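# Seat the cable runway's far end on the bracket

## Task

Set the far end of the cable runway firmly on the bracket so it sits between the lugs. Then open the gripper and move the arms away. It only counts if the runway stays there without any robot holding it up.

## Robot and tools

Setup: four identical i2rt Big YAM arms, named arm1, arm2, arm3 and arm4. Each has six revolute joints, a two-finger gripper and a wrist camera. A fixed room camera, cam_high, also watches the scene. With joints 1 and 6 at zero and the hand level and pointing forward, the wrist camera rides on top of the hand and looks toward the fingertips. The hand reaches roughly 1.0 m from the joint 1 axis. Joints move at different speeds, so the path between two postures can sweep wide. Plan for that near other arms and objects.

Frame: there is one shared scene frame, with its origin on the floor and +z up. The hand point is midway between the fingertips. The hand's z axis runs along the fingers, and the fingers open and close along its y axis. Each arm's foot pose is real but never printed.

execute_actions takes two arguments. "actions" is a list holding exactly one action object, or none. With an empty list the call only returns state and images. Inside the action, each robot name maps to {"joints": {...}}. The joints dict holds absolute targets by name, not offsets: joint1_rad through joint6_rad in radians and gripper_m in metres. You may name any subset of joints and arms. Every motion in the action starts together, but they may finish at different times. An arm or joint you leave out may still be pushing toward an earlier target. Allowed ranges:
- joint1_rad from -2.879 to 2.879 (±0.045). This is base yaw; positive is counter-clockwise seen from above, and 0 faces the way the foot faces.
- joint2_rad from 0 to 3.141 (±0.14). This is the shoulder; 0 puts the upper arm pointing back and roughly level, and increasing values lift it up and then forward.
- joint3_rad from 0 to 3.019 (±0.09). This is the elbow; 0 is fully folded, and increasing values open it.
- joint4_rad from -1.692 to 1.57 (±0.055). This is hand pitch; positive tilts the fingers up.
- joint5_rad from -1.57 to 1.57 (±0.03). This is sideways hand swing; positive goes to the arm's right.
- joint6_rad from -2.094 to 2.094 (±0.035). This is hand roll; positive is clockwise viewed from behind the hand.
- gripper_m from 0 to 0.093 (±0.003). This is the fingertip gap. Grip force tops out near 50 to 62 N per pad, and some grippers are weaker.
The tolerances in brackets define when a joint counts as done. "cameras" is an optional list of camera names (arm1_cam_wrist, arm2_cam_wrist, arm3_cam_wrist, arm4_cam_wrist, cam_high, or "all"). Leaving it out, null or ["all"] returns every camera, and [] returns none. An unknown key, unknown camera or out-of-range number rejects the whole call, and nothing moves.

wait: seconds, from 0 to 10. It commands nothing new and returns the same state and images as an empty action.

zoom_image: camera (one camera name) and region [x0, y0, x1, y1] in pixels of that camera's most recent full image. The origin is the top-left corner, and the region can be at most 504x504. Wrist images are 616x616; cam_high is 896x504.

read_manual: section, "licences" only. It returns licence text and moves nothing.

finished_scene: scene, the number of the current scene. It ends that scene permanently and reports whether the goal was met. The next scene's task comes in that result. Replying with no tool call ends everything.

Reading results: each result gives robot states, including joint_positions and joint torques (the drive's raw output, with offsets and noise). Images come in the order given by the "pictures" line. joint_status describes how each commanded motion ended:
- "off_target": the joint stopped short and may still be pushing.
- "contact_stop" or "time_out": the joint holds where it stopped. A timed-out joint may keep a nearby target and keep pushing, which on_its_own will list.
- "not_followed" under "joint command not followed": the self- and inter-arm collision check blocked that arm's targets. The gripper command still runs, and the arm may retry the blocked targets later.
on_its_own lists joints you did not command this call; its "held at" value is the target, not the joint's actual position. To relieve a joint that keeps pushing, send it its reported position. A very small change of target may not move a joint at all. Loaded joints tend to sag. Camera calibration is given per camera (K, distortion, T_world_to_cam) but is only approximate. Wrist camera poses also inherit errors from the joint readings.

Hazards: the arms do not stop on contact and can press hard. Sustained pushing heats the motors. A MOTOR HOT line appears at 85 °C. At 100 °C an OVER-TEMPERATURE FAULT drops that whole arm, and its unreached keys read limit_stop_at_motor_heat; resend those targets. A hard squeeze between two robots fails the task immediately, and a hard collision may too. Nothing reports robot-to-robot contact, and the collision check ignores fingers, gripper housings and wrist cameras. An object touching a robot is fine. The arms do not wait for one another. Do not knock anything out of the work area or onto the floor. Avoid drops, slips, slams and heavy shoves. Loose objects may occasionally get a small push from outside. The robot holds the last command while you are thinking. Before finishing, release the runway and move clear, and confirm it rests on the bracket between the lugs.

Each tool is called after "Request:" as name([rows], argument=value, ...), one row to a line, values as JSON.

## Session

Request:
execute_actions(actions=[])

Scene clock: 0.00 s.
Joint torques (N m, as the arm reports them, + toward a larger angle): no reading
arm1.joint_positions: joint1_rad=+0.084 joint2_rad=+0.516 joint3_rad=+1.393 joint4_rad=-1.536 joint5_rad=+0.219 joint6_rad=+0.349 gripper_m=+0.095
arm1.joint_status: not commanded
arm1.hand: x=-0.9522 y=-0.3243 z=+1.3701 quat_wxyz=(-0.338, +0.453, -0.769, -0.298) (m; scene frame)
arm2.joint_positions: joint1_rad=+0.336 joint2_rad=+0.497 joint3_rad=+1.443 joint4_rad=-1.248 joint5_rad=+0.034 joint6_rad=+0.468 gripper_m=+0.094
arm2.joint_status: not commanded
arm2.hand: x=-0.2604 y=+0.3481 z=+1.4283 quat_wxyz=(-0.541, -0.627, -0.503, +0.249) (m; scene frame)
arm3.joint_positions: joint1_rad=-0.094 joint2_rad=+0.624 joint3_rad=+1.403 joint4_rad=-1.536 joint5_rad=-0.067 joint6_rad=+0.291 gripper_m=+0.095
arm3.joint_status: not commanded
arm3.hand: x=+0.5960 y=-0.3357 z=+1.3497 quat_wxyz=(-0.204, +0.579, -0.713, -0.339) (m; scene frame)
arm4.joint_positions: joint1_rad=+0.475 joint2_rad=+0.571 joint3_rad=+1.422 joint4_rad=-1.465 joint5_rad=+0.287 joint6_rad=-0.443 gripper_m=+0.094
arm4.joint_status: not commanded
arm4.hand: x=+1.2763 y=+0.3158 z=+1.3375 quat_wxyz=(-0.259, -0.308, -0.825, +0.397) (m; scene frame)
pictures: arm1_cam_wrist, arm2_cam_wrist, arm3_cam_wrist, arm4_cam_wrist, cam_high
camera_calibration (this result's frames):
arm1_cam_wrist: T_world_to_cam=[[0.896615, -0.417593, -0.147298, 0.920977], [-0.442807, -0.846766, -0.294804, -0.284187], [-0.00161864, 0.32955, -0.944137, 1.51896], [0, 0, 0, 1]] pos_world=[-0.949144, -0.356621, 1.48599]
arm2_cam_wrist: T_world_to_cam=[[-0.898821, -0.0862929, -0.429738, 0.406283], [0.174447, 0.829008, -0.531332, 0.521021], [0.402107, -0.552539, -0.730076, 1.46661], [0, 0, 0, 1]] pos_world=[-0.315451, 0.41349, 1.52217]
arm3_cam_wrist: T_world_to_cam=[[0.964602, -0.0990103, -0.244418, -0.276271], [-0.141173, -0.976726, -0.161482, -0.0223643], [-0.222741, 0.190271, -0.956129, 1.60725], [0, 0, 0, 1]] pos_world=[0.621335, -0.355011, 1.4656]
arm4_cam_wrist: T_world_to_cam=[[-0.709387, -0.506179, 0.490461, 0.410126], [-0.663668, 0.714008, -0.223018, 0.927207], [-0.237306, -0.483709, -0.842444, 1.70415], [0, 0, 0, 1]] pos_world=[1.3107, 0.369876, 1.44128]
Images, in order (width x height): arm1_cam_wrist 616x616, arm2_cam_wrist 616x616, arm3_cam_wrist 616x616, arm4_cam_wrist 616x616, cam_high 896x504.

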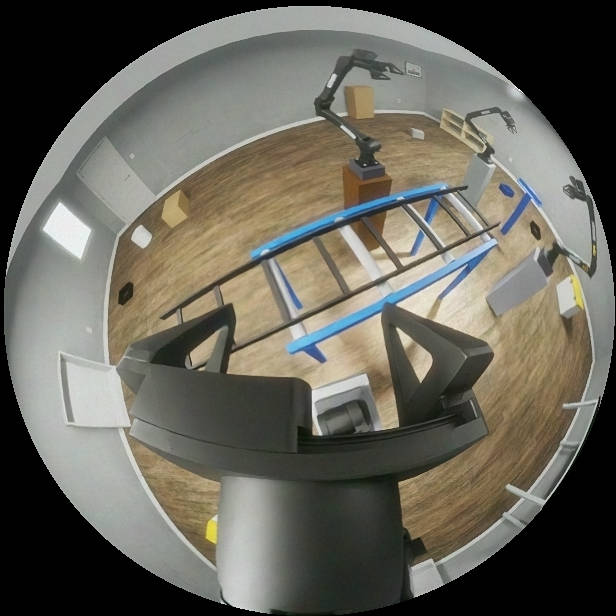

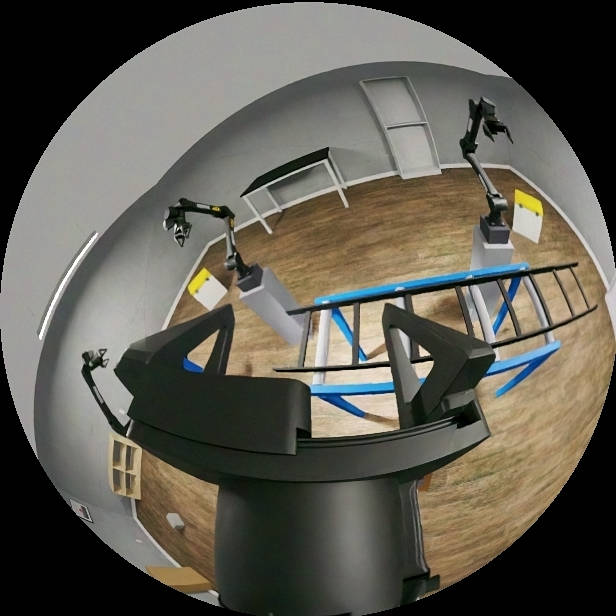

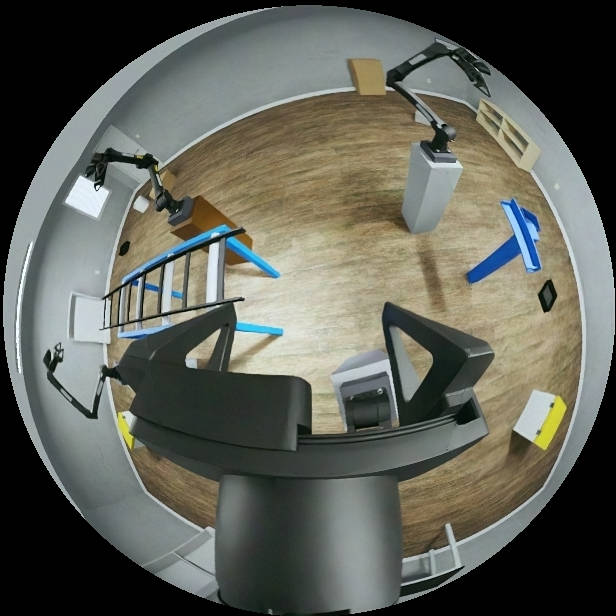

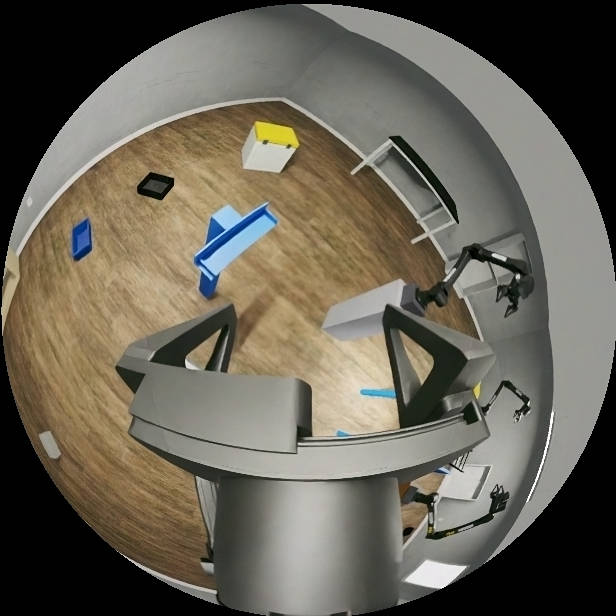

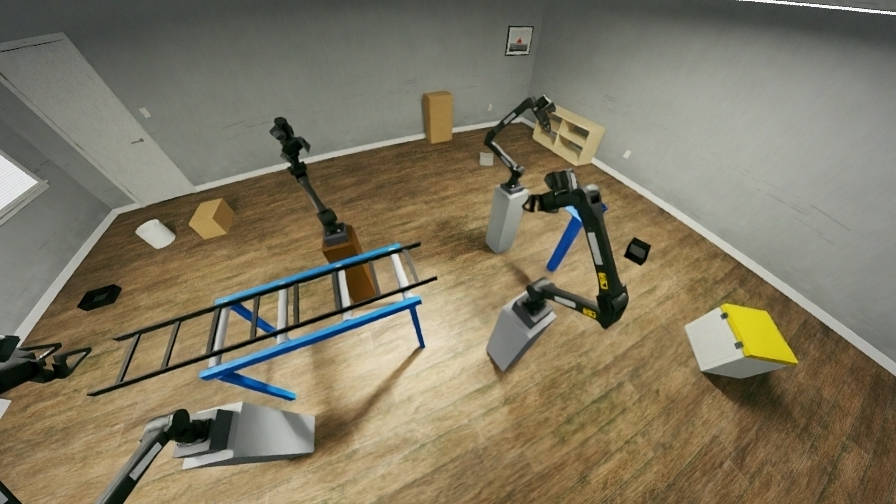

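Request:
execute_actions([
  {"arm3":{"joints":{"joint1_rad":0.68,"joint2_rad":2.05,"joint3_rad":1.70,"joint4_rad":-0.83,"joint5_rad":0,"joint6_rad":0.82,"gripper_m":0.07}},"arm4":{"joints":{"joint1_rad":-0.2,"joint2_rad":1.7,"joint3_rad":1.38,"joint4_rad":-0.95,"joint5_rad":0,"joint6_rad":-0.35}}},
], cameras=["arm3_cam_wrist","arm4_cam_wrist","cam_high"])

Scene clock: 8.47 s.
Joint torques (N m, as the arm reports them, + toward a larger angle): arm1=[-2.01  4.46 10.48  1.33  0.16 -0.07] | arm2=[-1.53  4.06  8.04  2.2  -0.01 -0.06] | arm3=[ -1.61 -22.39  12.58   1.42   0.1    0.12] | arm4=[ -0.85 -17.72   9.65   1.19  -0.03   0.07]
arm1.joint_positions: joint1_rad=+0.084 joint2_rad=+0.516 joint3_rad=+1.393 joint4_rad=-1.536 joint5_rad=+0.219 joint6_rad=+0.349 gripper_m=+0.095
arm1.joint_status: not commanded
arm1.hand: x=-0.9522 y=-0.3243 z=+1.3701 quat_wxyz=(-0.338, +0.453, -0.769, -0.298) (m; scene frame)
arm2.joint_positions: joint1_rad=+0.336 joint2_rad=+0.497 joint3_rad=+1.443 joint4_rad=-1.248 joint5_rad=+0.034 joint6_rad=+0.468 gripper_m=+0.094
arm2.joint_status: not commanded
arm2.hand: x=-0.2604 y=+0.3481 z=+1.4283 quat_wxyz=(-0.541, -0.627, -0.503, +0.249) (m; scene frame)
arm3.joint_positions: joint1_rad=+0.691 joint2_rad=+2.037 joint3_rad=+1.677 joint4_rad=-0.845 joint5_rad=+0.001 joint6_rad=+0.809 gripper_m=+0.070
arm3.joint_status: all done
arm3.hand: x=+0.1014 y=-0.0723 z=+0.9146 quat_wxyz=(+0.005, +0.706, -0.685, -0.180) (m; scene frame)
arm4.joint_positions: joint1_rad=-0.205 joint2_rad=+1.708 joint3_rad=+1.363 joint4_rad=-0.960 joint5_rad=+0.001 joint6_rad=-0.361 gripper_m=+0.094
arm4.joint_status: all done
arm4.hand: x=+1.1530 y=-0.0610 z=+0.9249 quat_wxyz=(-0.070, -0.611, -0.781, +0.112) (m; scene frame)
pictures: arm3_cam_wrist, arm4_cam_wrist, cam_high
camera_calibration (this result's frames):
arm3_cam_wrist: T_world_to_cam=[[0.965604, 0.0634047, -0.252169, 0.139261], [0.149556, -0.928769, 0.339149, -0.388995], [-0.212703, -0.365197, -0.906305, 0.944243], [0, 0, 0, 1]] pos_world=[0.124549, -0.0252815, 1.02282]
arm4_cam_wrist: T_world_to_cam=[[-0.96859, -0.2358, 0.0789395, 1.03025], [-0.193046, 0.913155, 0.358999, -0.0463333], [-0.156736, 0.332484, -0.929994, 1.18292], [0, 0, 0, 1]] pos_world=[1.17436, -0.108058, 1.03541]
Images, in order (width x height): arm3_cam_wrist 616x616, arm4_cam_wrist 616x616, cam_high 896x504.

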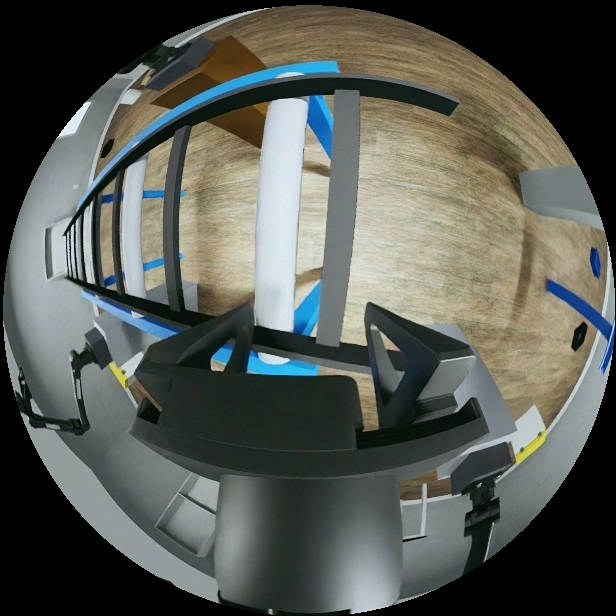

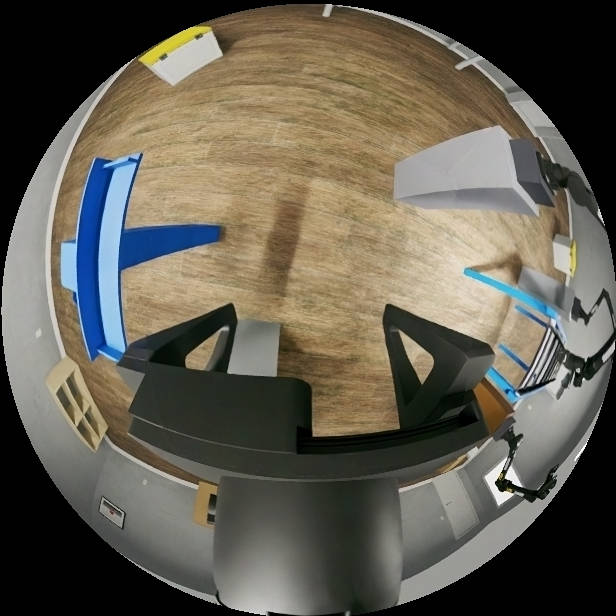

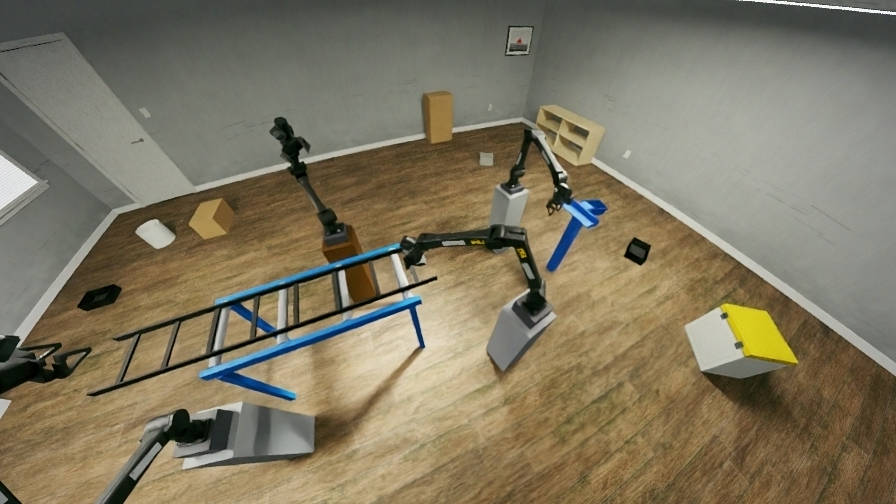

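Request:
execute_actions([
  {"arm3":{"joints":{"joint2_rad":2.205}}},
], cameras=["arm3_cam_wrist"])

Request:
zoom_image(camera="arm3_cam_wrist", region=[180, 240, 420, 400])

Scene clock: 16.33 s.
Joint torques (N m, as the arm reports them, + toward a larger angle): arm1=[-2.12  4.66 10.47  1.36  0.16 -0.07] | arm2=[-1.59  4.1   8.03  2.2  -0.02 -0.06] | arm3=[ -1.14 -23.87  11.41   1.08   0.1    0.13] | arm4=[ -0.71 -17.83   9.68   1.24  -0.03   0.07]
arm1.joint_positions: joint1_rad=+0.084 joint2_rad=+0.516 joint3_rad=+1.393 joint4_rad=-1.536 joint5_rad=+0.219 joint6_rad=+0.349 gripper_m=+0.095
arm1.joint_status: not commanded
arm1.hand: x=-0.9522 y=-0.3243 z=+1.3701 quat_wxyz=(-0.338, +0.453, -0.769, -0.298) (m; scene frame)
arm2.joint_positions: joint1_rad=+0.336 joint2_rad=+0.497 joint3_rad=+1.443 joint4_rad=-1.248 joint5_rad=+0.034 joint6_rad=+0.468 gripper_m=+0.094
arm2.joint_status: not commanded
arm2.hand: x=-0.2604 y=+0.3481 z=+1.4283 quat_wxyz=(-0.541, -0.627, -0.503, +0.249) (m; scene frame)
arm3.joint_positions: joint1_rad=+0.691 joint2_rad=+2.199 joint3_rad=+1.678 joint4_rad=-0.842 joint5_rad=+0.001 joint6_rad=+0.809 gripper_m=+0.070
arm3.joint_status: all done
arm3.hand: x=+0.1142 y=-0.0835 z=+0.8068 quat_wxyz=(+0.002, +0.714, -0.693, -0.102) (m; scene frame)
arm4.joint_positions: joint1_rad=-0.205 joint2_rad=+1.708 joint3_rad=+1.363 joint4_rad=-0.960 joint5_rad=+0.001 joint6_rad=-0.361 gripper_m=+0.094
arm4.joint_status: not commanded
arm4.hand: x=+1.1530 y=-0.0610 z=+0.9249 quat_wxyz=(-0.070, -0.611, -0.781, +0.112) (m; scene frame)
pictures: arm3_cam_wrist
camera_calibration (this result's frames):
arm3_cam_wrist: T_world_to_cam=[[0.988846, 0.042141, -0.142856, 0.0077473], [0.102834, -0.887008, 0.450158, -0.445528], [-0.107745, -0.459828, -0.881447, 0.805172], [0, 0, 0, 1]] pos_world=[0.124908, -0.0252732, 0.911382]
Images, in order (width x height): arm3_cam_wrist 616x616.

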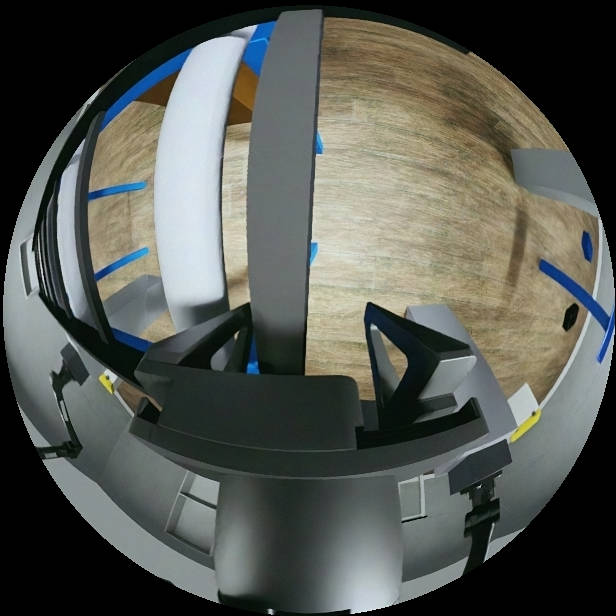

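Region (180, 240, 420, 400) of arm3_cam_wrist's 616x616 image, scaled by 2.100, with more detail than that image has.

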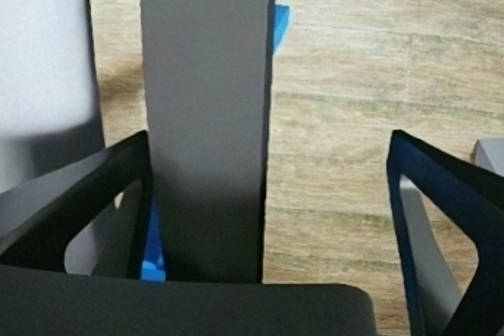

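Request:
execute_actions([
  {"arm3":{"joints":{"joint1_rad":0.3,"joint4_rad":-0.97,"joint6_rad":0.44}}},
], cameras=[])

Request:
execute_actions([
  {"arm3":{"joints":{"joint1_rad":-0.33,"joint4_rad":-1.13,"joint6_rad":-0.17}}},
], cameras=["arm3_cam_wrist","cam_high"])

Scene clock: 27.67 s.
Joint torques (N m, as the arm reports them, + toward a larger angle): arm1=[-2.24  4.51 10.47  1.32  0.17 -0.07] | arm2=[-1.56  4.1   8.02  2.21 -0.01 -0.06] | arm3=[ -0.69 -24.07  11.61   0.84  -0.06   0.1 ] | arm4=[ -0.84 -17.76   9.64   1.23  -0.03   0.07]
arm1.joint_positions: joint1_rad=+0.084 joint2_rad=+0.516 joint3_rad=+1.393 joint4_rad=-1.536 joint5_rad=+0.219 joint6_rad=+0.349 gripper_m=+0.095
arm1.joint_status: not commanded
arm1.hand: x=-0.9522 y=-0.3243 z=+1.3701 quat_wxyz=(-0.338, +0.453, -0.769, -0.298) (m; scene frame)
arm2.joint_positions: joint1_rad=+0.336 joint2_rad=+0.497 joint3_rad=+1.443 joint4_rad=-1.248 joint5_rad=+0.034 joint6_rad=+0.468 gripper_m=+0.094
arm2.joint_status: not commanded
arm2.hand: x=-0.2604 y=+0.3481 z=+1.4283 quat_wxyz=(-0.541, -0.627, -0.503, +0.249) (m; scene frame)
arm3.joint_positions: joint1_rad=+0.299 joint2_rad=+2.199 joint3_rad=+1.674 joint4_rad=-0.981 joint5_rad=+0.003 joint6_rad=+0.434 gripper_m=+0.070
arm3.joint_status: all done
arm3.hand: x=+0.3429 y=+0.0430 z=+0.8014 quat_wxyz=(-0.013, +0.711, -0.703, -0.028) (m; scene frame)
arm4.joint_positions: joint1_rad=-0.205 joint2_rad=+1.708 joint3_rad=+1.363 joint4_rad=-0.960 joint5_rad=+0.001 joint6_rad=-0.361 gripper_m=+0.094
arm4.joint_status: not commanded
arm4.hand: x=+1.1530 y=-0.0610 z=+0.9249 quat_wxyz=(-0.070, -0.611, -0.781, +0.112) (m; scene frame)
pictures: none
No camera images: the call's "cameras" was empty. Leave "cameras" out to get every camera's image.

Scene clock: 30.87 s.
Joint torques (N m, as the arm reports them, + toward a larger angle): arm1=[-2.09  4.57 10.5   1.36  0.16 -0.07] | arm2=[-1.55  4.07  8.03  2.21 -0.02 -0.06] | arm3=[ -0.88 -24.94   9.89   0.04   0.18   0.12] | arm4=[ -0.97 -17.89   9.67   1.19  -0.03   0.06]
arm1.joint_positions: joint1_rad=+0.084 joint2_rad=+0.516 joint3_rad=+1.393 joint4_rad=-1.536 joint5_rad=+0.219 joint6_rad=+0.349 gripper_m=+0.095
arm1.joint_status: not commanded
arm1.hand: x=-0.9522 y=-0.3243 z=+1.3701 quat_wxyz=(-0.338, +0.453, -0.769, -0.298) (m; scene frame)
arm2.joint_positions: joint1_rad=+0.336 joint2_rad=+0.497 joint3_rad=+1.443 joint4_rad=-1.248 joint5_rad=+0.034 joint6_rad=+0.468 gripper_m=+0.094
arm2.joint_status: not commanded
arm2.hand: x=-0.2604 y=+0.3481 z=+1.4283 quat_wxyz=(-0.541, -0.627, -0.503, +0.249) (m; scene frame)
arm3.joint_positions: joint1_rad=-0.319 joint2_rad=+2.210 joint3_rad=+1.690 joint4_rad=-1.126 joint5_rad=-0.003 joint6_rad=-0.179 gripper_m=+0.070
arm3.joint_status: all done
arm3.hand: x=+0.7258 y=+0.0658 z=+0.8017 quat_wxyz=(+0.031, +0.709, -0.705, +0.023) (m; scene frame)
arm4.joint_positions: joint1_rad=-0.205 joint2_rad=+1.708 joint3_rad=+1.363 joint4_rad=-0.960 joint5_rad=+0.001 joint6_rad=-0.361 gripper_m=+0.094
arm4.joint_status: not commanded
arm4.hand: x=+1.1530 y=-0.0610 z=+0.9249 quat_wxyz=(-0.070, -0.611, -0.781, +0.112) (m; scene frame)
pictures: arm3_cam_wrist, cam_high
camera_calibration (this result's frames):
arm3_cam_wrist: T_world_to_cam=[[0.9999, 0.00855271, -0.0112228, -0.715296], [0.0137464, -0.769912, 0.638002, -0.467342], [-0.00318391, -0.638093, -0.769953, 0.78172], [0, 0, 0, 1]] pos_world=[0.724138, 0.145116, 0.892025]
Images, in order (width x height): arm3_cam_wrist 616x616, cam_high 896x504.

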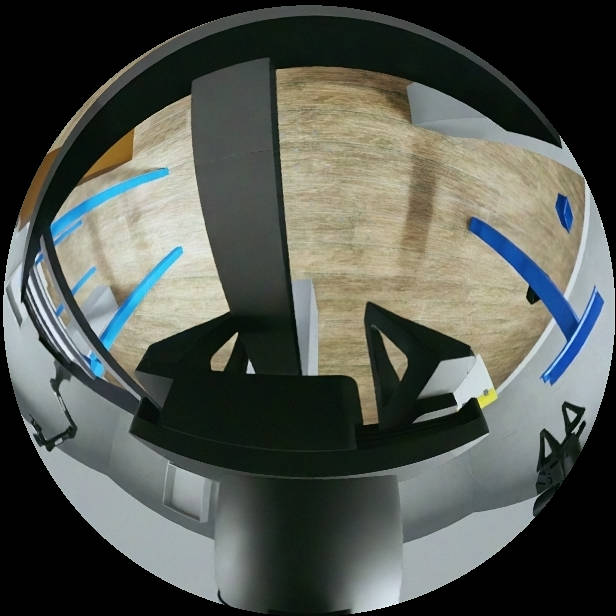

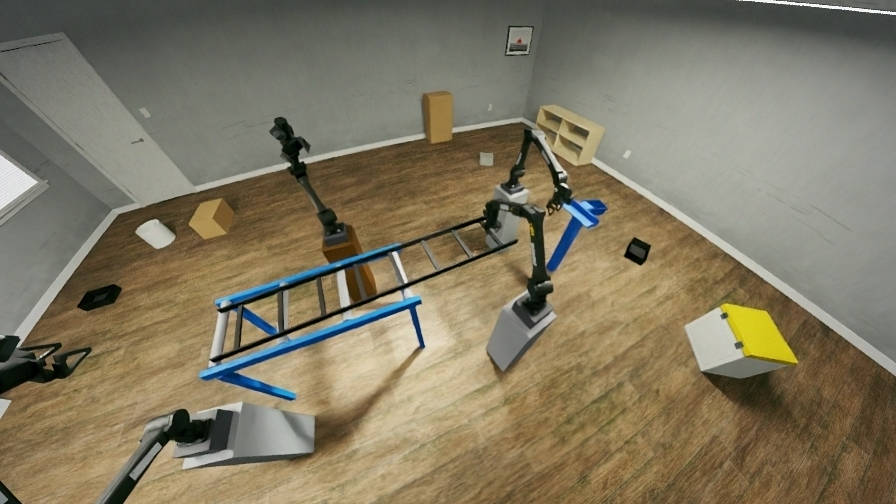

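Request:
zoom_image(camera="cam_high", region=[530, 180, 630, 280])

Request:
zoom_image(camera="cam_high", region=[190, 190, 540, 390])

Region (530, 180, 630, 280) of cam_high's 896x504 image, scaled by 5.040, with more detail than that image has.

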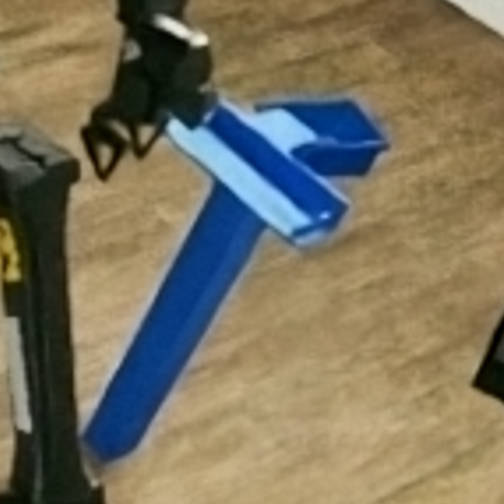

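Region (190, 190, 540, 390) of cam_high's 896x504 image, scaled by 1.440, with more detail than that image has; it fills the top 288 rows of this view, and the rest is white.

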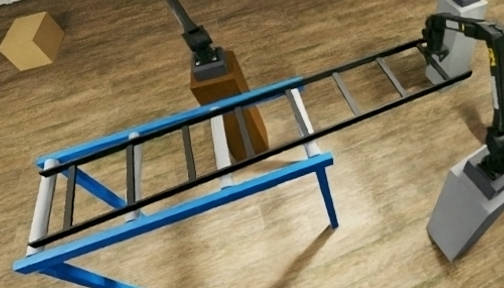

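Request:
execute_actions([
  {"arm3":{"joints":{"joint2_rad":1.97,"gripper_m":0.09}}},
], cameras=[])

Request:
execute_actions([
  {"arm3":{"joints":{"joint1_rad":0.105,"joint3_rad":1.5,"joint4_rad":-0.95,"joint6_rad":0.21}}},
], cameras=[])

Request:
execute_actions([
  {"arm3":{"joints":{"joint2_rad":2.105}}},
], cameras=["arm3_cam_wrist"])

Scene clock: 51.97 s.
Joint torques (N m, as the arm reports them, + toward a larger angle): arm1=[-2.15  4.5  10.5   1.37  0.15 -0.06] | arm2=[-1.59  4.08  8.04  2.21 -0.01 -0.06] | arm3=[ -1.18 -18.9   11.74   0.53   0.18   0.12] | arm4=[ -0.77 -17.87   9.69   1.24  -0.02   0.06]
arm1.joint_positions: joint1_rad=+0.084 joint2_rad=+0.516 joint3_rad=+1.393 joint4_rad=-1.536 joint5_rad=+0.219 joint6_rad=+0.349 gripper_m=+0.095
arm1.joint_status: not commanded
arm1.hand: x=-0.9522 y=-0.3243 z=+1.3701 quat_wxyz=(-0.338, +0.453, -0.769, -0.298) (m; scene frame)
arm2.joint_positions: joint1_rad=+0.336 joint2_rad=+0.497 joint3_rad=+1.443 joint4_rad=-1.248 joint5_rad=+0.034 joint6_rad=+0.468 gripper_m=+0.094
arm2.joint_status: not commanded
arm2.hand: x=-0.2604 y=+0.3481 z=+1.4283 quat_wxyz=(-0.541, -0.627, -0.503, +0.249) (m; scene frame)
arm3.joint_positions: joint1_rad=-0.319 joint2_rad=+1.932 joint3_rad=+1.689 joint4_rad=-1.126 joint5_rad=-0.003 joint6_rad=-0.179 gripper_m=+0.090
arm3.joint_status: all done
arm3.hand: x=+0.7291 y=+0.0898 z=+0.9713 quat_wxyz=(-0.083, +0.706, -0.701, -0.057) (m; scene frame)
arm4.joint_positions: joint1_rad=-0.205 joint2_rad=+1.708 joint3_rad=+1.363 joint4_rad=-0.960 joint5_rad=+0.001 joint6_rad=-0.361 gripper_m=+0.094
arm4.joint_status: not commanded
arm4.hand: x=+1.1530 y=-0.0610 z=+0.9249 quat_wxyz=(-0.070, -0.611, -0.781, +0.112) (m; scene frame)
pictures: none
No camera images: the call's "cameras" was empty. Leave "cameras" out to get every camera's image.

Scene clock: 53.47 s.
Joint torques (N m, as the arm reports them, + toward a larger angle): arm1=[-2.18  4.51 10.5   1.34  0.16 -0.07] | arm2=[-1.58  4.09  8.03  2.2  -0.01 -0.06] | arm3=[ -0.43 -19.16   9.82   1.1    0.15   0.14] | arm4=[ -0.69 -17.91   9.61   1.28  -0.01   0.06]
arm1.joint_positions: joint1_rad=+0.084 joint2_rad=+0.516 joint3_rad=+1.393 joint4_rad=-1.536 joint5_rad=+0.219 joint6_rad=+0.349 gripper_m=+0.095
arm1.joint_status: not commanded
arm1.hand: x=-0.9522 y=-0.3243 z=+1.3701 quat_wxyz=(-0.338, +0.453, -0.769, -0.298) (m; scene frame)
arm2.joint_positions: joint1_rad=+0.336 joint2_rad=+0.497 joint3_rad=+1.443 joint4_rad=-1.248 joint5_rad=+0.034 joint6_rad=+0.468 gripper_m=+0.094
arm2.joint_status: not commanded
arm2.hand: x=-0.2604 y=+0.3481 z=+1.4283 quat_wxyz=(-0.541, -0.627, -0.503, +0.249) (m; scene frame)
arm3.joint_positions: joint1_rad=+0.106 joint2_rad=+1.948 joint3_rad=+1.501 joint4_rad=-0.964 joint5_rad=-0.002 joint6_rad=+0.198 gripper_m=+0.090
arm3.joint_status: all done
arm3.hand: x=+0.4683 y=+0.0491 z=+0.8915 quat_wxyz=(-0.043, +0.724, -0.685, -0.066) (m; scene frame)
arm4.joint_positions: joint1_rad=-0.205 joint2_rad=+1.708 joint3_rad=+1.363 joint4_rad=-0.960 joint5_rad=+0.001 joint6_rad=-0.361 gripper_m=+0.094
arm4.joint_status: not commanded
arm4.hand: x=+1.1530 y=-0.0610 z=+0.9249 quat_wxyz=(-0.070, -0.611, -0.781, +0.112) (m; scene frame)
pictures: none
No camera images: the call's "cameras" was empty. Leave "cameras" out to get every camera's image.

Scene clock: 54.80 s.
Joint torques (N m, as the arm reports them, + toward a larger angle): arm1=[-2.08  4.43 10.51  1.35  0.14 -0.07] | arm2=[-1.58  4.07  8.02  2.2  -0.01 -0.06] | arm3=[ -0.39 -21.61   9.43   0.81   0.15   0.14] | arm4=[ -0.69 -18.1    9.68   1.23  -0.03   0.07]
arm1.joint_positions: joint1_rad=+0.084 joint2_rad=+0.516 joint3_rad=+1.393 joint4_rad=-1.536 joint5_rad=+0.219 joint6_rad=+0.349 gripper_m=+0.095
arm1.joint_status: not commanded
arm1.hand: x=-0.9522 y=-0.3243 z=+1.3701 quat_wxyz=(-0.338, +0.453, -0.769, -0.298) (m; scene frame)
arm2.joint_positions: joint1_rad=+0.336 joint2_rad=+0.497 joint3_rad=+1.443 joint4_rad=-1.248 joint5_rad=+0.034 joint6_rad=+0.468 gripper_m=+0.094
arm2.joint_status: not commanded
arm2.hand: x=-0.2604 y=+0.3481 z=+1.4283 quat_wxyz=(-0.541, -0.627, -0.503, +0.249) (m; scene frame)
arm3.joint_positions: joint1_rad=+0.106 joint2_rad=+2.095 joint3_rad=+1.492 joint4_rad=-0.962 joint5_rad=-0.002 joint6_rad=+0.198 gripper_m=+0.090
arm3.joint_status: all done
arm3.hand: x=+0.4743 y=+0.0274 z=+0.8037 quat_wxyz=(-0.002, +0.726, -0.688, +0.000) (m; scene frame)
arm4.joint_positions: joint1_rad=-0.205 joint2_rad=+1.708 joint3_rad=+1.363 joint4_rad=-0.960 joint5_rad=+0.001 joint6_rad=-0.361 gripper_m=+0.094
arm4.joint_status: not commanded
arm4.hand: x=+1.1530 y=-0.0610 z=+0.9249 quat_wxyz=(-0.070, -0.611, -0.781, +0.112) (m; scene frame)
pictures: arm3_cam_wrist
camera_calibration (this result's frames):
arm3_cam_wrist: T_world_to_cam=[[0.998375, 0.0569042, 0.00302077, -0.47557], [0.0448019, -0.816591, 0.575476, -0.457954], [0.0352137, -0.574405, -0.817813, 0.776448], [0, 0, 0, 1]] pos_world=[0.467973, 0.0990963, 0.899967]
Images, in order (width x height): arm3_cam_wrist 616x616.

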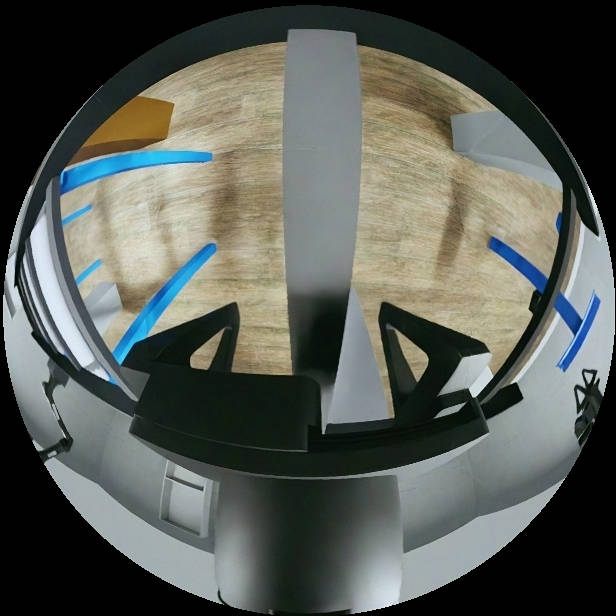

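Request:
execute_actions([
  {"arm3":{"joints":{"gripper_m":0.0}}},
], cameras=[])

Request:
execute_actions([
  {"arm3":{"joints":{"joint1_rad":-0.475,"joint2_rad":2.01,"joint3_rad":1.53,"joint6_rad":-0.32}},"arm4":{"joints":{"joint1_rad":-0.44,"joint2_rad":1.78}}},
], cameras=["arm3_cam_wrist","arm4_cam_wrist","cam_high"])

Scene clock: 63.63 s.
Joint torques (N m, as the arm reports them, + toward a larger angle): arm1=[-1.98  4.44 10.48  1.37  0.16 -0.08] | arm2=[-1.52  4.07  8.04  2.22 -0.01 -0.06] | arm3=[ -0.23 -21.44   9.42   0.77  -0.16   0.11] | arm4=[ -0.68 -17.93   9.71   1.2   -0.01   0.06]
arm1.joint_positions: joint1_rad=+0.084 joint2_rad=+0.516 joint3_rad=+1.393 joint4_rad=-1.536 joint5_rad=+0.219 joint6_rad=+0.349 gripper_m=+0.095
arm1.joint_status: not commanded
arm1.hand: x=-0.9522 y=-0.3243 z=+1.3701 quat_wxyz=(-0.338, +0.453, -0.769, -0.298) (m; scene frame)
arm2.joint_positions: joint1_rad=+0.336 joint2_rad=+0.497 joint3_rad=+1.443 joint4_rad=-1.248 joint5_rad=+0.034 joint6_rad=+0.468 gripper_m=+0.094
arm2.joint_status: not commanded
arm2.hand: x=-0.2604 y=+0.3481 z=+1.4283 quat_wxyz=(-0.541, -0.627, -0.503, +0.249) (m; scene frame)
arm3.joint_positions: joint1_rad=+0.103 joint2_rad=+2.095 joint3_rad=+1.491 joint4_rad=-0.962 joint5_rad=+0.006 joint6_rad=+0.203 gripper_m=+0.024
arm3.joint_status: gripper_m off_target (ended at +0.024, target +0.000)
arm3.hand: x=+0.4771 y=+0.0279 z=+0.8036 quat_wxyz=(-0.005, +0.723, -0.691, +0.002) (m; scene frame)
arm4.joint_positions: joint1_rad=-0.205 joint2_rad=+1.708 joint3_rad=+1.363 joint4_rad=-0.960 joint5_rad=+0.001 joint6_rad=-0.361 gripper_m=+0.094
arm4.joint_status: not commanded
arm4.hand: x=+1.1530 y=-0.0610 z=+0.9249 quat_wxyz=(-0.070, -0.611, -0.781, +0.112) (m; scene frame)
pictures: none
No camera images: the call's "cameras" was empty. Leave "cameras" out to get every camera's image.

Scene clock: 66.33 s.
Joint torques (N m, as the arm reports them, + toward a larger angle): arm1=[-2.12  4.66 10.49  1.37  0.16 -0.08] | arm2=[-1.56  4.13  8.02  2.22 -0.02 -0.06] | arm3=[ -0.74 -30.16  14.26   0.04  -0.21   0.23] | arm4=[ -1.63 -18.09   9.4    1.04   0.1    0.06]
arm1.joint_positions: joint1_rad=+0.084 joint2_rad=+0.516 joint3_rad=+1.393 joint4_rad=-1.536 joint5_rad=+0.219 joint6_rad=+0.349 gripper_m=+0.095
arm1.joint_status: not commanded
arm1.hand: x=-0.9522 y=-0.3243 z=+1.3701 quat_wxyz=(-0.338, +0.453, -0.769, -0.298) (m; scene frame)
arm2.joint_positions: joint1_rad=+0.336 joint2_rad=+0.497 joint3_rad=+1.443 joint4_rad=-1.248 joint5_rad=+0.034 joint6_rad=+0.468 gripper_m=+0.094
arm2.joint_status: not commanded
arm2.hand: x=-0.2604 y=+0.3481 z=+1.4283 quat_wxyz=(-0.541, -0.627, -0.503, +0.249) (m; scene frame)
arm3.joint_positions: joint1_rad=-0.470 joint2_rad=+2.094 joint3_rad=+1.465 joint4_rad=-0.942 joint5_rad=+0.005 joint6_rad=-0.343 gripper_m=+0.024
arm3.joint_status: all done
arm3.hand: x=+0.8058 y=+0.0081 z=+0.7975 quat_wxyz=(-0.002, +0.714, -0.700, +0.004) (m; scene frame)
arm4.joint_positions: joint1_rad=-0.432 joint2_rad=+1.779 joint3_rad=+1.363 joint4_rad=-0.959 joint5_rad=-0.002 joint6_rad=-0.360 gripper_m=+0.094
arm4.joint_status: all done
arm4.hand: x=+1.0297 y=-0.0308 z=+0.8858 quat_wxyz=(-0.043, -0.698, -0.710, +0.087) (m; scene frame)
pictures: arm3_cam_wrist, arm4_cam_wrist, cam_high
camera_calibration (this result's frames):
arm3_cam_wrist: T_world_to_cam=[[0.99969, 0.0226116, 0.0104525, -0.812096], [0.0123395, -0.813998, 0.580736, -0.463044], [0.0216397, -0.580427, -0.814025, 0.75658], [0, 0, 0, 1]] pos_world=[0.801185, 0.080585, 0.89327]
arm4_cam_wrist: T_world_to_cam=[[-0.998552, -0.016297, 0.0512758, 0.983144], [0.00675363, 0.907518, 0.419958, -0.34356], [-0.0533778, 0.419696, -0.906094, 0.992266], [0, 0, 0, 1]] pos_world=[1.037, -0.0886411, 0.992955]
Images, in order (width x height): arm3_cam_wrist 616x616, arm4_cam_wrist 616x616, cam_high 896x504.

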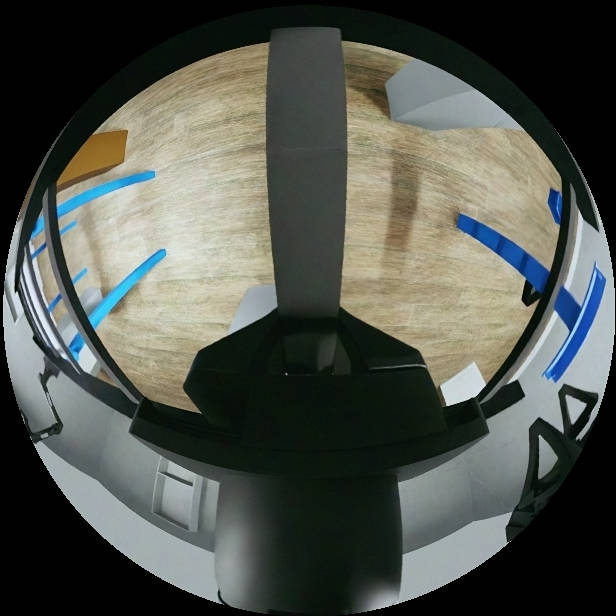

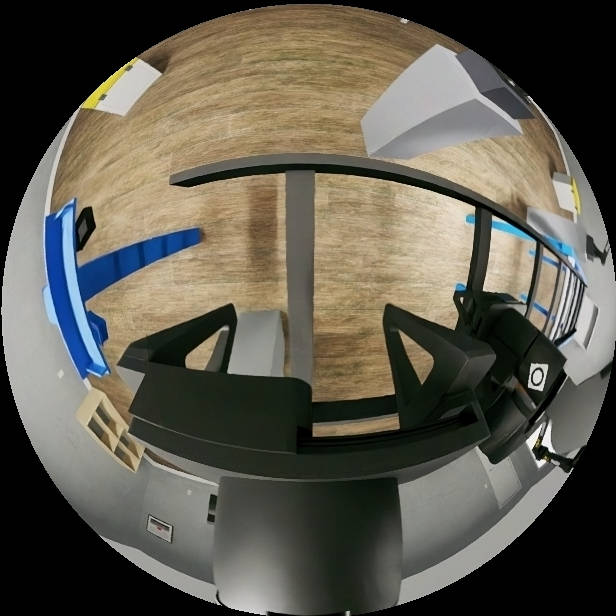

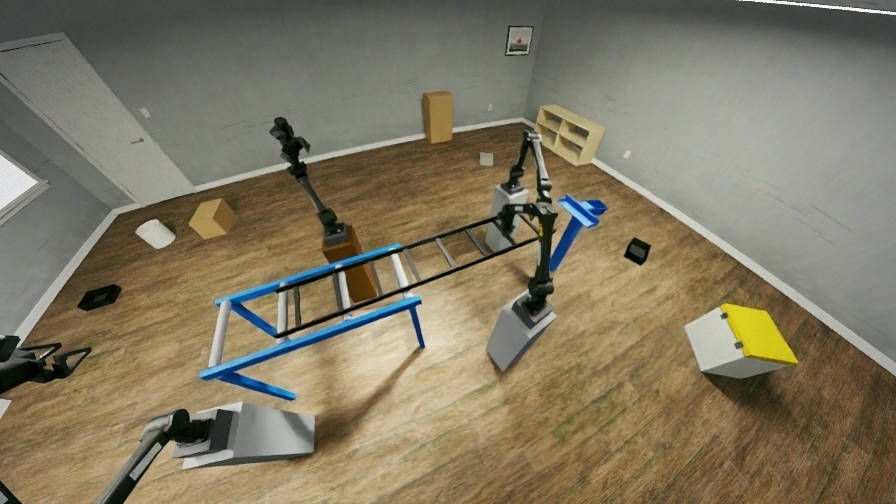

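Request:
execute_actions([
  {"arm4":{"joints":{"joint1_rad":-0.465,"joint2_rad":1.955,"joint4_rad":-1.04,"joint6_rad":-0.39}}},
], cameras=["arm4_cam_wrist"])

Scene clock: 77.27 s.
Joint torques (N m, as the arm reports them, + toward a larger angle): arm1=[-2.24  4.51 10.44  1.39  0.16 -0.06] | arm2=[-1.58  4.06  8.02  2.2  -0.01 -0.06] | arm3=[ -0.62 -30.02  14.31   0.01  -0.21   0.24] | arm4=[ -1.76 -19.57   8.31   0.01   0.09  -0.2 ]
arm1.joint_positions: joint1_rad=+0.084 joint2_rad=+0.516 joint3_rad=+1.393 joint4_rad=-1.536 joint5_rad=+0.219 joint6_rad=+0.349 gripper_m=+0.095
arm1.joint_status: not commanded
arm1.hand: x=-0.9522 y=-0.3243 z=+1.3701 quat_wxyz=(-0.338, +0.453, -0.769, -0.298) (m; scene frame)
arm2.joint_positions: joint1_rad=+0.336 joint2_rad=+0.497 joint3_rad=+1.443 joint4_rad=-1.248 joint5_rad=+0.034 joint6_rad=+0.468 gripper_m=+0.094
arm2.joint_status: not commanded
arm2.hand: x=-0.2604 y=+0.3481 z=+1.4283 quat_wxyz=(-0.541, -0.627, -0.503, +0.249) (m; scene frame)
arm3.joint_positions: joint1_rad=-0.470 joint2_rad=+2.094 joint3_rad=+1.465 joint4_rad=-0.942 joint5_rad=+0.005 joint6_rad=-0.343 gripper_m=+0.024
arm3.joint_status: not commanded
arm3.hand: x=+0.8058 y=+0.0081 z=+0.7975 quat_wxyz=(-0.002, +0.714, -0.700, +0.004) (m; scene frame)
arm4.joint_positions: joint1_rad=-0.455 joint2_rad=+1.962 joint3_rad=+1.363 joint4_rad=-1.031 joint5_rad=-0.002 joint6_rad=-0.378 gripper_m=+0.094
arm4.joint_status: all done
arm4.hand: x=+1.0300 y=+0.0052 z=+0.7886 quat_wxyz=(+0.010, -0.703, -0.711, -0.029) (m; scene frame)
pictures: arm4_cam_wrist
camera_calibration (this result's frames):
arm4_cam_wrist: T_world_to_cam=[[-0.999122, -0.0137406, -0.0395853, 1.06126], [-0.035397, 0.782334, 0.621853, -0.450627], [0.0224243, 0.622708, -0.782133, 0.712177], [0, 0, 0, 1]] pos_world=[1.02841, -0.076355, 0.879251]
Images, in order (width x height): arm4_cam_wrist 616x616.

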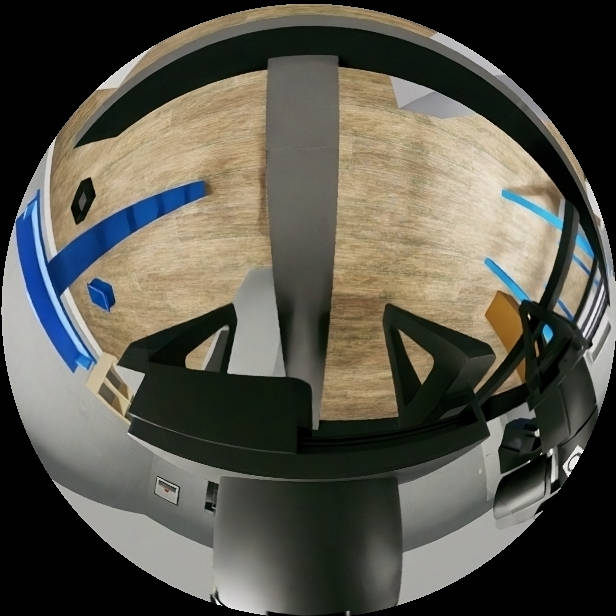

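Request:
execute_actions([
  {"arm4":{"joints":{"gripper_m":0.0}}},
], cameras=[])

Request:
execute_actions([
  {"arm4":{"joints":{"joint2_rad":1.87,"joint3_rad":1.43}},"arm3":{"joints":{"joint2_rad":2.08,"joint3_rad":1.485}}},
], cameras=[])

Request:
execute_actions([
  {"arm3":{"joints":{"joint2_rad":1.83,"gripper_m":0.09}}},
], cameras=["arm4_cam_wrist"])

Scene clock: 87.33 s.
Joint torques (N m, as the arm reports them, + toward a larger angle): arm1=[-2.09  4.46 10.51  1.35  0.14 -0.07] | arm2=[-1.55  4.11  8.02  2.22 -0.01 -0.06] | arm3=[ -0.68 -30.    14.33   0.02  -0.09   0.23] | arm4=[ -2.12 -19.9    8.17   0.18   0.23  -0.19]
arm1.joint_positions: joint1_rad=+0.084 joint2_rad=+0.516 joint3_rad=+1.393 joint4_rad=-1.536 joint5_rad=+0.219 joint6_rad=+0.349 gripper_m=+0.095
arm1.joint_status: not commanded
arm1.hand: x=-0.9522 y=-0.3243 z=+1.3701 quat_wxyz=(-0.338, +0.453, -0.769, -0.298) (m; scene frame)
arm2.joint_positions: joint1_rad=+0.336 joint2_rad=+0.497 joint3_rad=+1.443 joint4_rad=-1.248 joint5_rad=+0.034 joint6_rad=+0.468 gripper_m=+0.094
arm2.joint_status: not commanded
arm2.hand: x=-0.2604 y=+0.3481 z=+1.4283 quat_wxyz=(-0.541, -0.627, -0.503, +0.249) (m; scene frame)
arm3.joint_positions: joint1_rad=-0.470 joint2_rad=+2.094 joint3_rad=+1.465 joint4_rad=-0.942 joint5_rad=+0.002 joint6_rad=-0.343 gripper_m=+0.024
arm3.joint_status: not commanded
arm3.hand: x=+0.8053 y=+0.0082 z=+0.7975 quat_wxyz=(-0.002, +0.714, -0.700, +0.003) (m; scene frame)
arm4.joint_positions: joint1_rad=-0.454 joint2_rad=+1.962 joint3_rad=+1.363 joint4_rad=-1.035 joint5_rad=-0.005 joint6_rad=-0.379 gripper_m=+0.025
arm4.joint_status: gripper_m off_target (ended at +0.025, target +0.000)
arm4.hand: x=+1.0315 y=+0.0057 z=+0.7886 quat_wxyz=(+0.009, -0.702, -0.712, -0.031) (m; scene frame)
pictures: none
No camera images: the call's "cameras" was empty. Leave "cameras" out to get every camera's image.

Scene clock: 87.97 s.
Joint torques (N m, as the arm reports them, + toward a larger angle): arm1=[-2.04  4.53 10.52  1.34  0.16 -0.07] | arm2=[-1.52  4.12  8.02  2.19 -0.01 -0.06] | arm3=[ -0.68 -23.26  10.34   0.08  -0.08   0.24] | arm4=[ -1.73 -26.46  11.83   0.14   0.24  -0.19]
arm1.joint_positions: joint1_rad=+0.084 joint2_rad=+0.516 joint3_rad=+1.393 joint4_rad=-1.536 joint5_rad=+0.219 joint6_rad=+0.349 gripper_m=+0.095
arm1.joint_status: not commanded
arm1.hand: x=-0.9522 y=-0.3243 z=+1.3701 quat_wxyz=(-0.338, +0.453, -0.769, -0.298) (m; scene frame)
arm2.joint_positions: joint1_rad=+0.336 joint2_rad=+0.497 joint3_rad=+1.443 joint4_rad=-1.248 joint5_rad=+0.034 joint6_rad=+0.468 gripper_m=+0.094
arm2.joint_status: not commanded
arm2.hand: x=-0.2604 y=+0.3481 z=+1.4283 quat_wxyz=(-0.541, -0.627, -0.503, +0.249) (m; scene frame)
arm3.joint_positions: joint1_rad=-0.470 joint2_rad=+2.094 joint3_rad=+1.464 joint4_rad=-0.944 joint5_rad=+0.002 joint6_rad=-0.343 gripper_m=+0.024
arm3.joint_status: all done
arm3.hand: x=+0.8050 y=+0.0071 z=+0.7970 quat_wxyz=(+0.000, +0.714, -0.700, +0.004) (m; scene frame)
arm4.joint_positions: joint1_rad=-0.454 joint2_rad=+1.953 joint3_rad=+1.364 joint4_rad=-1.035 joint5_rad=-0.006 joint6_rad=-0.379 gripper_m=+0.025
arm4.joint_status: all done
arm4.hand: x=+1.0311 y=+0.0044 z=+0.7932 quat_wxyz=(+0.007, -0.702, -0.712, -0.027) (m; scene frame)
pictures: none
No camera images: the call's "cameras" was empty. Leave "cameras" out to get every camera's image.

Scene clock: 89.13 s.
Joint torques (N m, as the arm reports them, + toward a larger angle): arm1=[-2.12  4.38 10.51  1.36  0.17 -0.07] | arm2=[-1.58  4.11  8.02  2.22 -0.01 -0.06] | arm3=[ -0.68 -16.46  11.62   0.83  -0.08   0.15] | arm4=[ -1.86 -26.44  11.86   0.15   0.2   -0.18]
arm1.joint_positions: joint1_rad=+0.084 joint2_rad=+0.516 joint3_rad=+1.393 joint4_rad=-1.536 joint5_rad=+0.219 joint6_rad=+0.349 gripper_m=+0.095
arm1.joint_status: not commanded
arm1.hand: x=-0.9522 y=-0.3243 z=+1.3701 quat_wxyz=(-0.338, +0.453, -0.769, -0.298) (m; scene frame)
arm2.joint_positions: joint1_rad=+0.336 joint2_rad=+0.497 joint3_rad=+1.443 joint4_rad=-1.248 joint5_rad=+0.034 joint6_rad=+0.468 gripper_m=+0.094
arm2.joint_status: not commanded
arm2.hand: x=-0.2604 y=+0.3481 z=+1.4283 quat_wxyz=(-0.541, -0.627, -0.503, +0.249) (m; scene frame)
arm3.joint_positions: joint1_rad=-0.470 joint2_rad=+1.794 joint3_rad=+1.472 joint4_rad=-0.944 joint5_rad=+0.002 joint6_rad=-0.331 gripper_m=+0.090
arm3.joint_status: all done
arm3.hand: x=+0.8138 y=+0.0361 z=+0.9725 quat_wxyz=(-0.138, +0.702, -0.696, -0.064) (m; scene frame)
arm4.joint_positions: joint1_rad=-0.454 joint2_rad=+1.953 joint3_rad=+1.364 joint4_rad=-1.035 joint5_rad=-0.005 joint6_rad=-0.379 gripper_m=+0.025
arm4.joint_status: not commanded
arm4.hand: x=+1.0309 y=+0.0045 z=+0.7932 quat_wxyz=(+0.007, -0.702, -0.712, -0.027) (m; scene frame)
pictures: arm4_cam_wrist
camera_calibration (this result's frames):
arm4_cam_wrist: T_world_to_cam=[[-0.999051, -0.0160755, -0.0404878, 1.06298], [-0.0376537, 0.786043, 0.617024, -0.446717], [0.0219062, 0.617963, -0.785902, 0.71982], [0, 0, 0, 1]] pos_world=[1.02938, -0.0765952, 0.88438]
Images, in order (width x height): arm4_cam_wrist 616x616.

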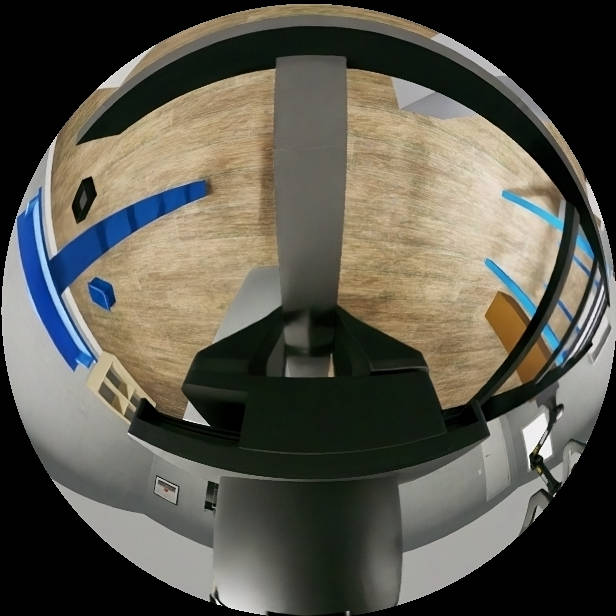

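Request:
execute_actions([
  {"arm3":{"joints":{"joint2_rad":1.1,"joint3_rad":1.5}},"arm4":{"joints":{"joint1_rad":0.04,"joint2_rad":1.76,"joint3_rad":1.45,"joint4_rad":-1.0,"joint6_rad":0.14}}},
], cameras=["arm3_cam_wrist","arm4_cam_wrist","cam_high"])

Request:
zoom_image(camera="arm4_cam_wrist", region=[10, 80, 170, 240])

Scene clock: 101.97 s.
Joint torques (N m, as the arm reports them, + toward a larger angle): arm1=[-2.08  4.43 10.48  1.37  0.16 -0.07] | arm2=[-1.49  4.12  8.03  2.21 -0.01 -0.06] | arm3=[-0.59 -6.67 11.78  1.45 -0.06  0.16] | arm4=[ -0.53 -33.82  13.48   0.29   0.04  -0.04]
arm1.joint_positions: joint1_rad=+0.084 joint2_rad=+0.516 joint3_rad=+1.393 joint4_rad=-1.536 joint5_rad=+0.219 joint6_rad=+0.349 gripper_m=+0.095
arm1.joint_status: not commanded
arm1.hand: x=-0.9522 y=-0.3243 z=+1.3701 quat_wxyz=(-0.338, +0.453, -0.769, -0.298) (m; scene frame)
arm2.joint_positions: joint1_rad=+0.336 joint2_rad=+0.497 joint3_rad=+1.443 joint4_rad=-1.248 joint5_rad=+0.034 joint6_rad=+0.468 gripper_m=+0.094
arm2.joint_status: not commanded
arm2.hand: x=-0.2604 y=+0.3481 z=+1.4283 quat_wxyz=(-0.541, -0.627, -0.503, +0.249) (m; scene frame)
arm3.joint_positions: joint1_rad=-0.470 joint2_rad=+1.091 joint3_rad=+1.498 joint4_rad=-0.944 joint5_rad=+0.002 joint6_rad=-0.331 gripper_m=+0.090
arm3.joint_status: all done
arm3.hand: x=+0.7678 y=-0.0948 z=+1.3669 quat_wxyz=(-0.445, +0.617, -0.612, -0.216) (m; scene frame)
arm4.joint_positions: joint1_rad=+0.031 joint2_rad=+1.930 joint3_rad=+1.363 joint4_rad=-0.996 joint5_rad=+0.000 joint6_rad=+0.137 gripper_m=+0.025
arm4.joint_status: joint2_rad time_out (moved -0.023 of -0.193); the others done
arm4.on_its_own: joint2_rad reads +1.930 and still pushes toward +1.760 since a time_out
arm4.hand: x=+1.2845 y=-0.0389 z=+0.8054 quat_wxyz=(-0.004, -0.713, -0.701, +0.001) (m; scene frame)
pictures: arm3_cam_wrist, arm4_cam_wrist, cam_high
camera_calibration (this result's frames):
arm3_cam_wrist: T_world_to_cam=[[0.946561, -0.144176, 0.288506, -1.13289], [-0.030169, -0.930181, -0.365861, 0.438561], [0.321111, 0.337605, -0.884822, 1.11501], [0, 0, 0, 1]] pos_world=[0.727533, -0.131829, 1.47389]
arm4_cam_wrist: T_world_to_cam=[[-0.999767, 0.0134086, -0.0169308, 1.29917], [0.00129679, 0.819788, 0.572666, -0.423632], [0.0215583, 0.57251, -0.819614, 0.776457], [0, 0, 0, 1]] pos_world=[1.28268, -0.114661, 0.900991]
Images, in order (width x height): arm3_cam_wrist 616x616, arm4_cam_wrist 616x616, cam_high 896x504.

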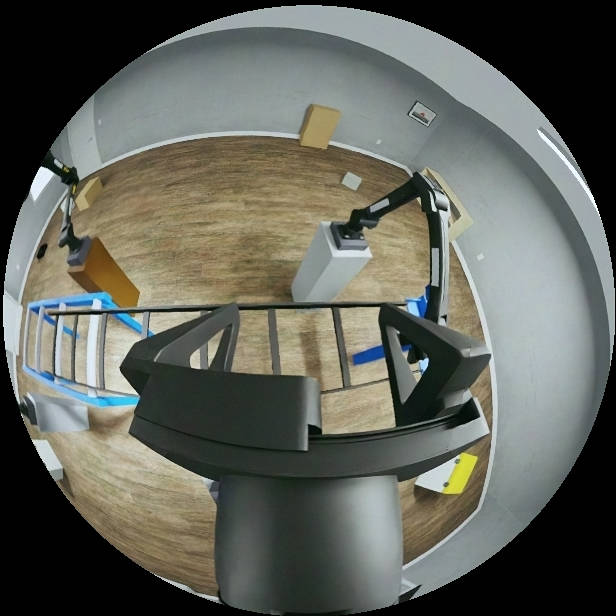

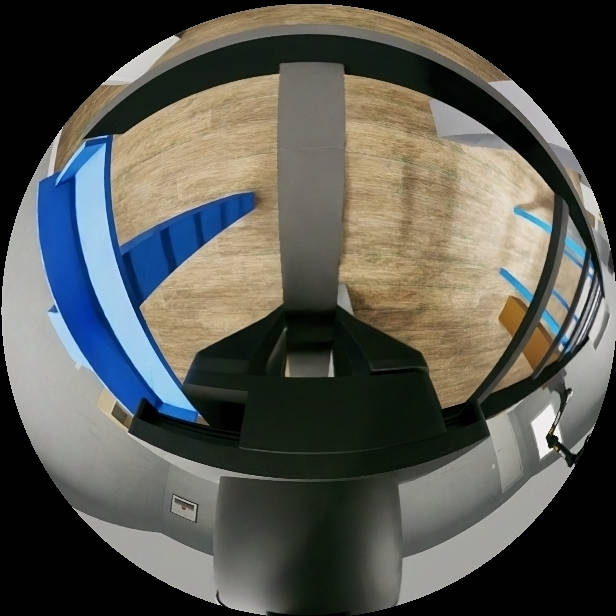

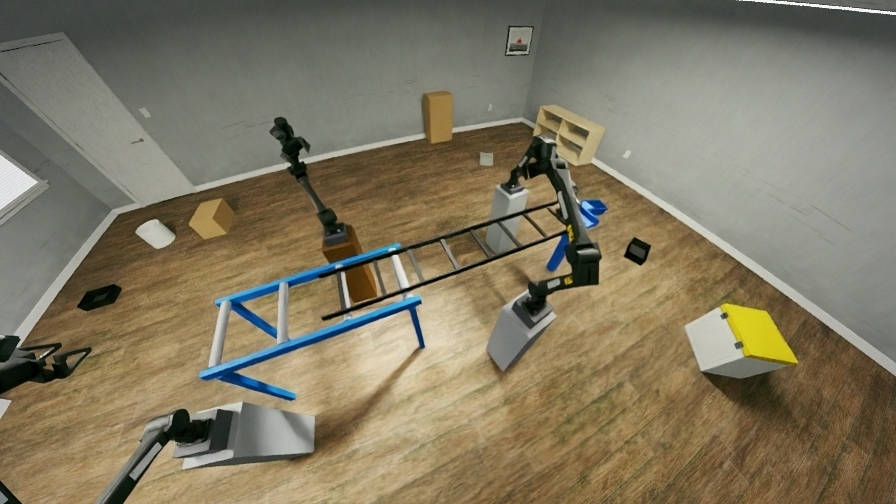

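Region (10, 80, 170, 240) of arm4_cam_wrist's 616x616 image, scaled by 3.150, with more detail than that image has.

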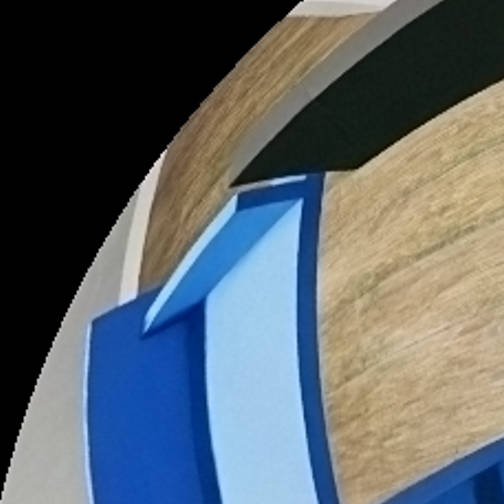

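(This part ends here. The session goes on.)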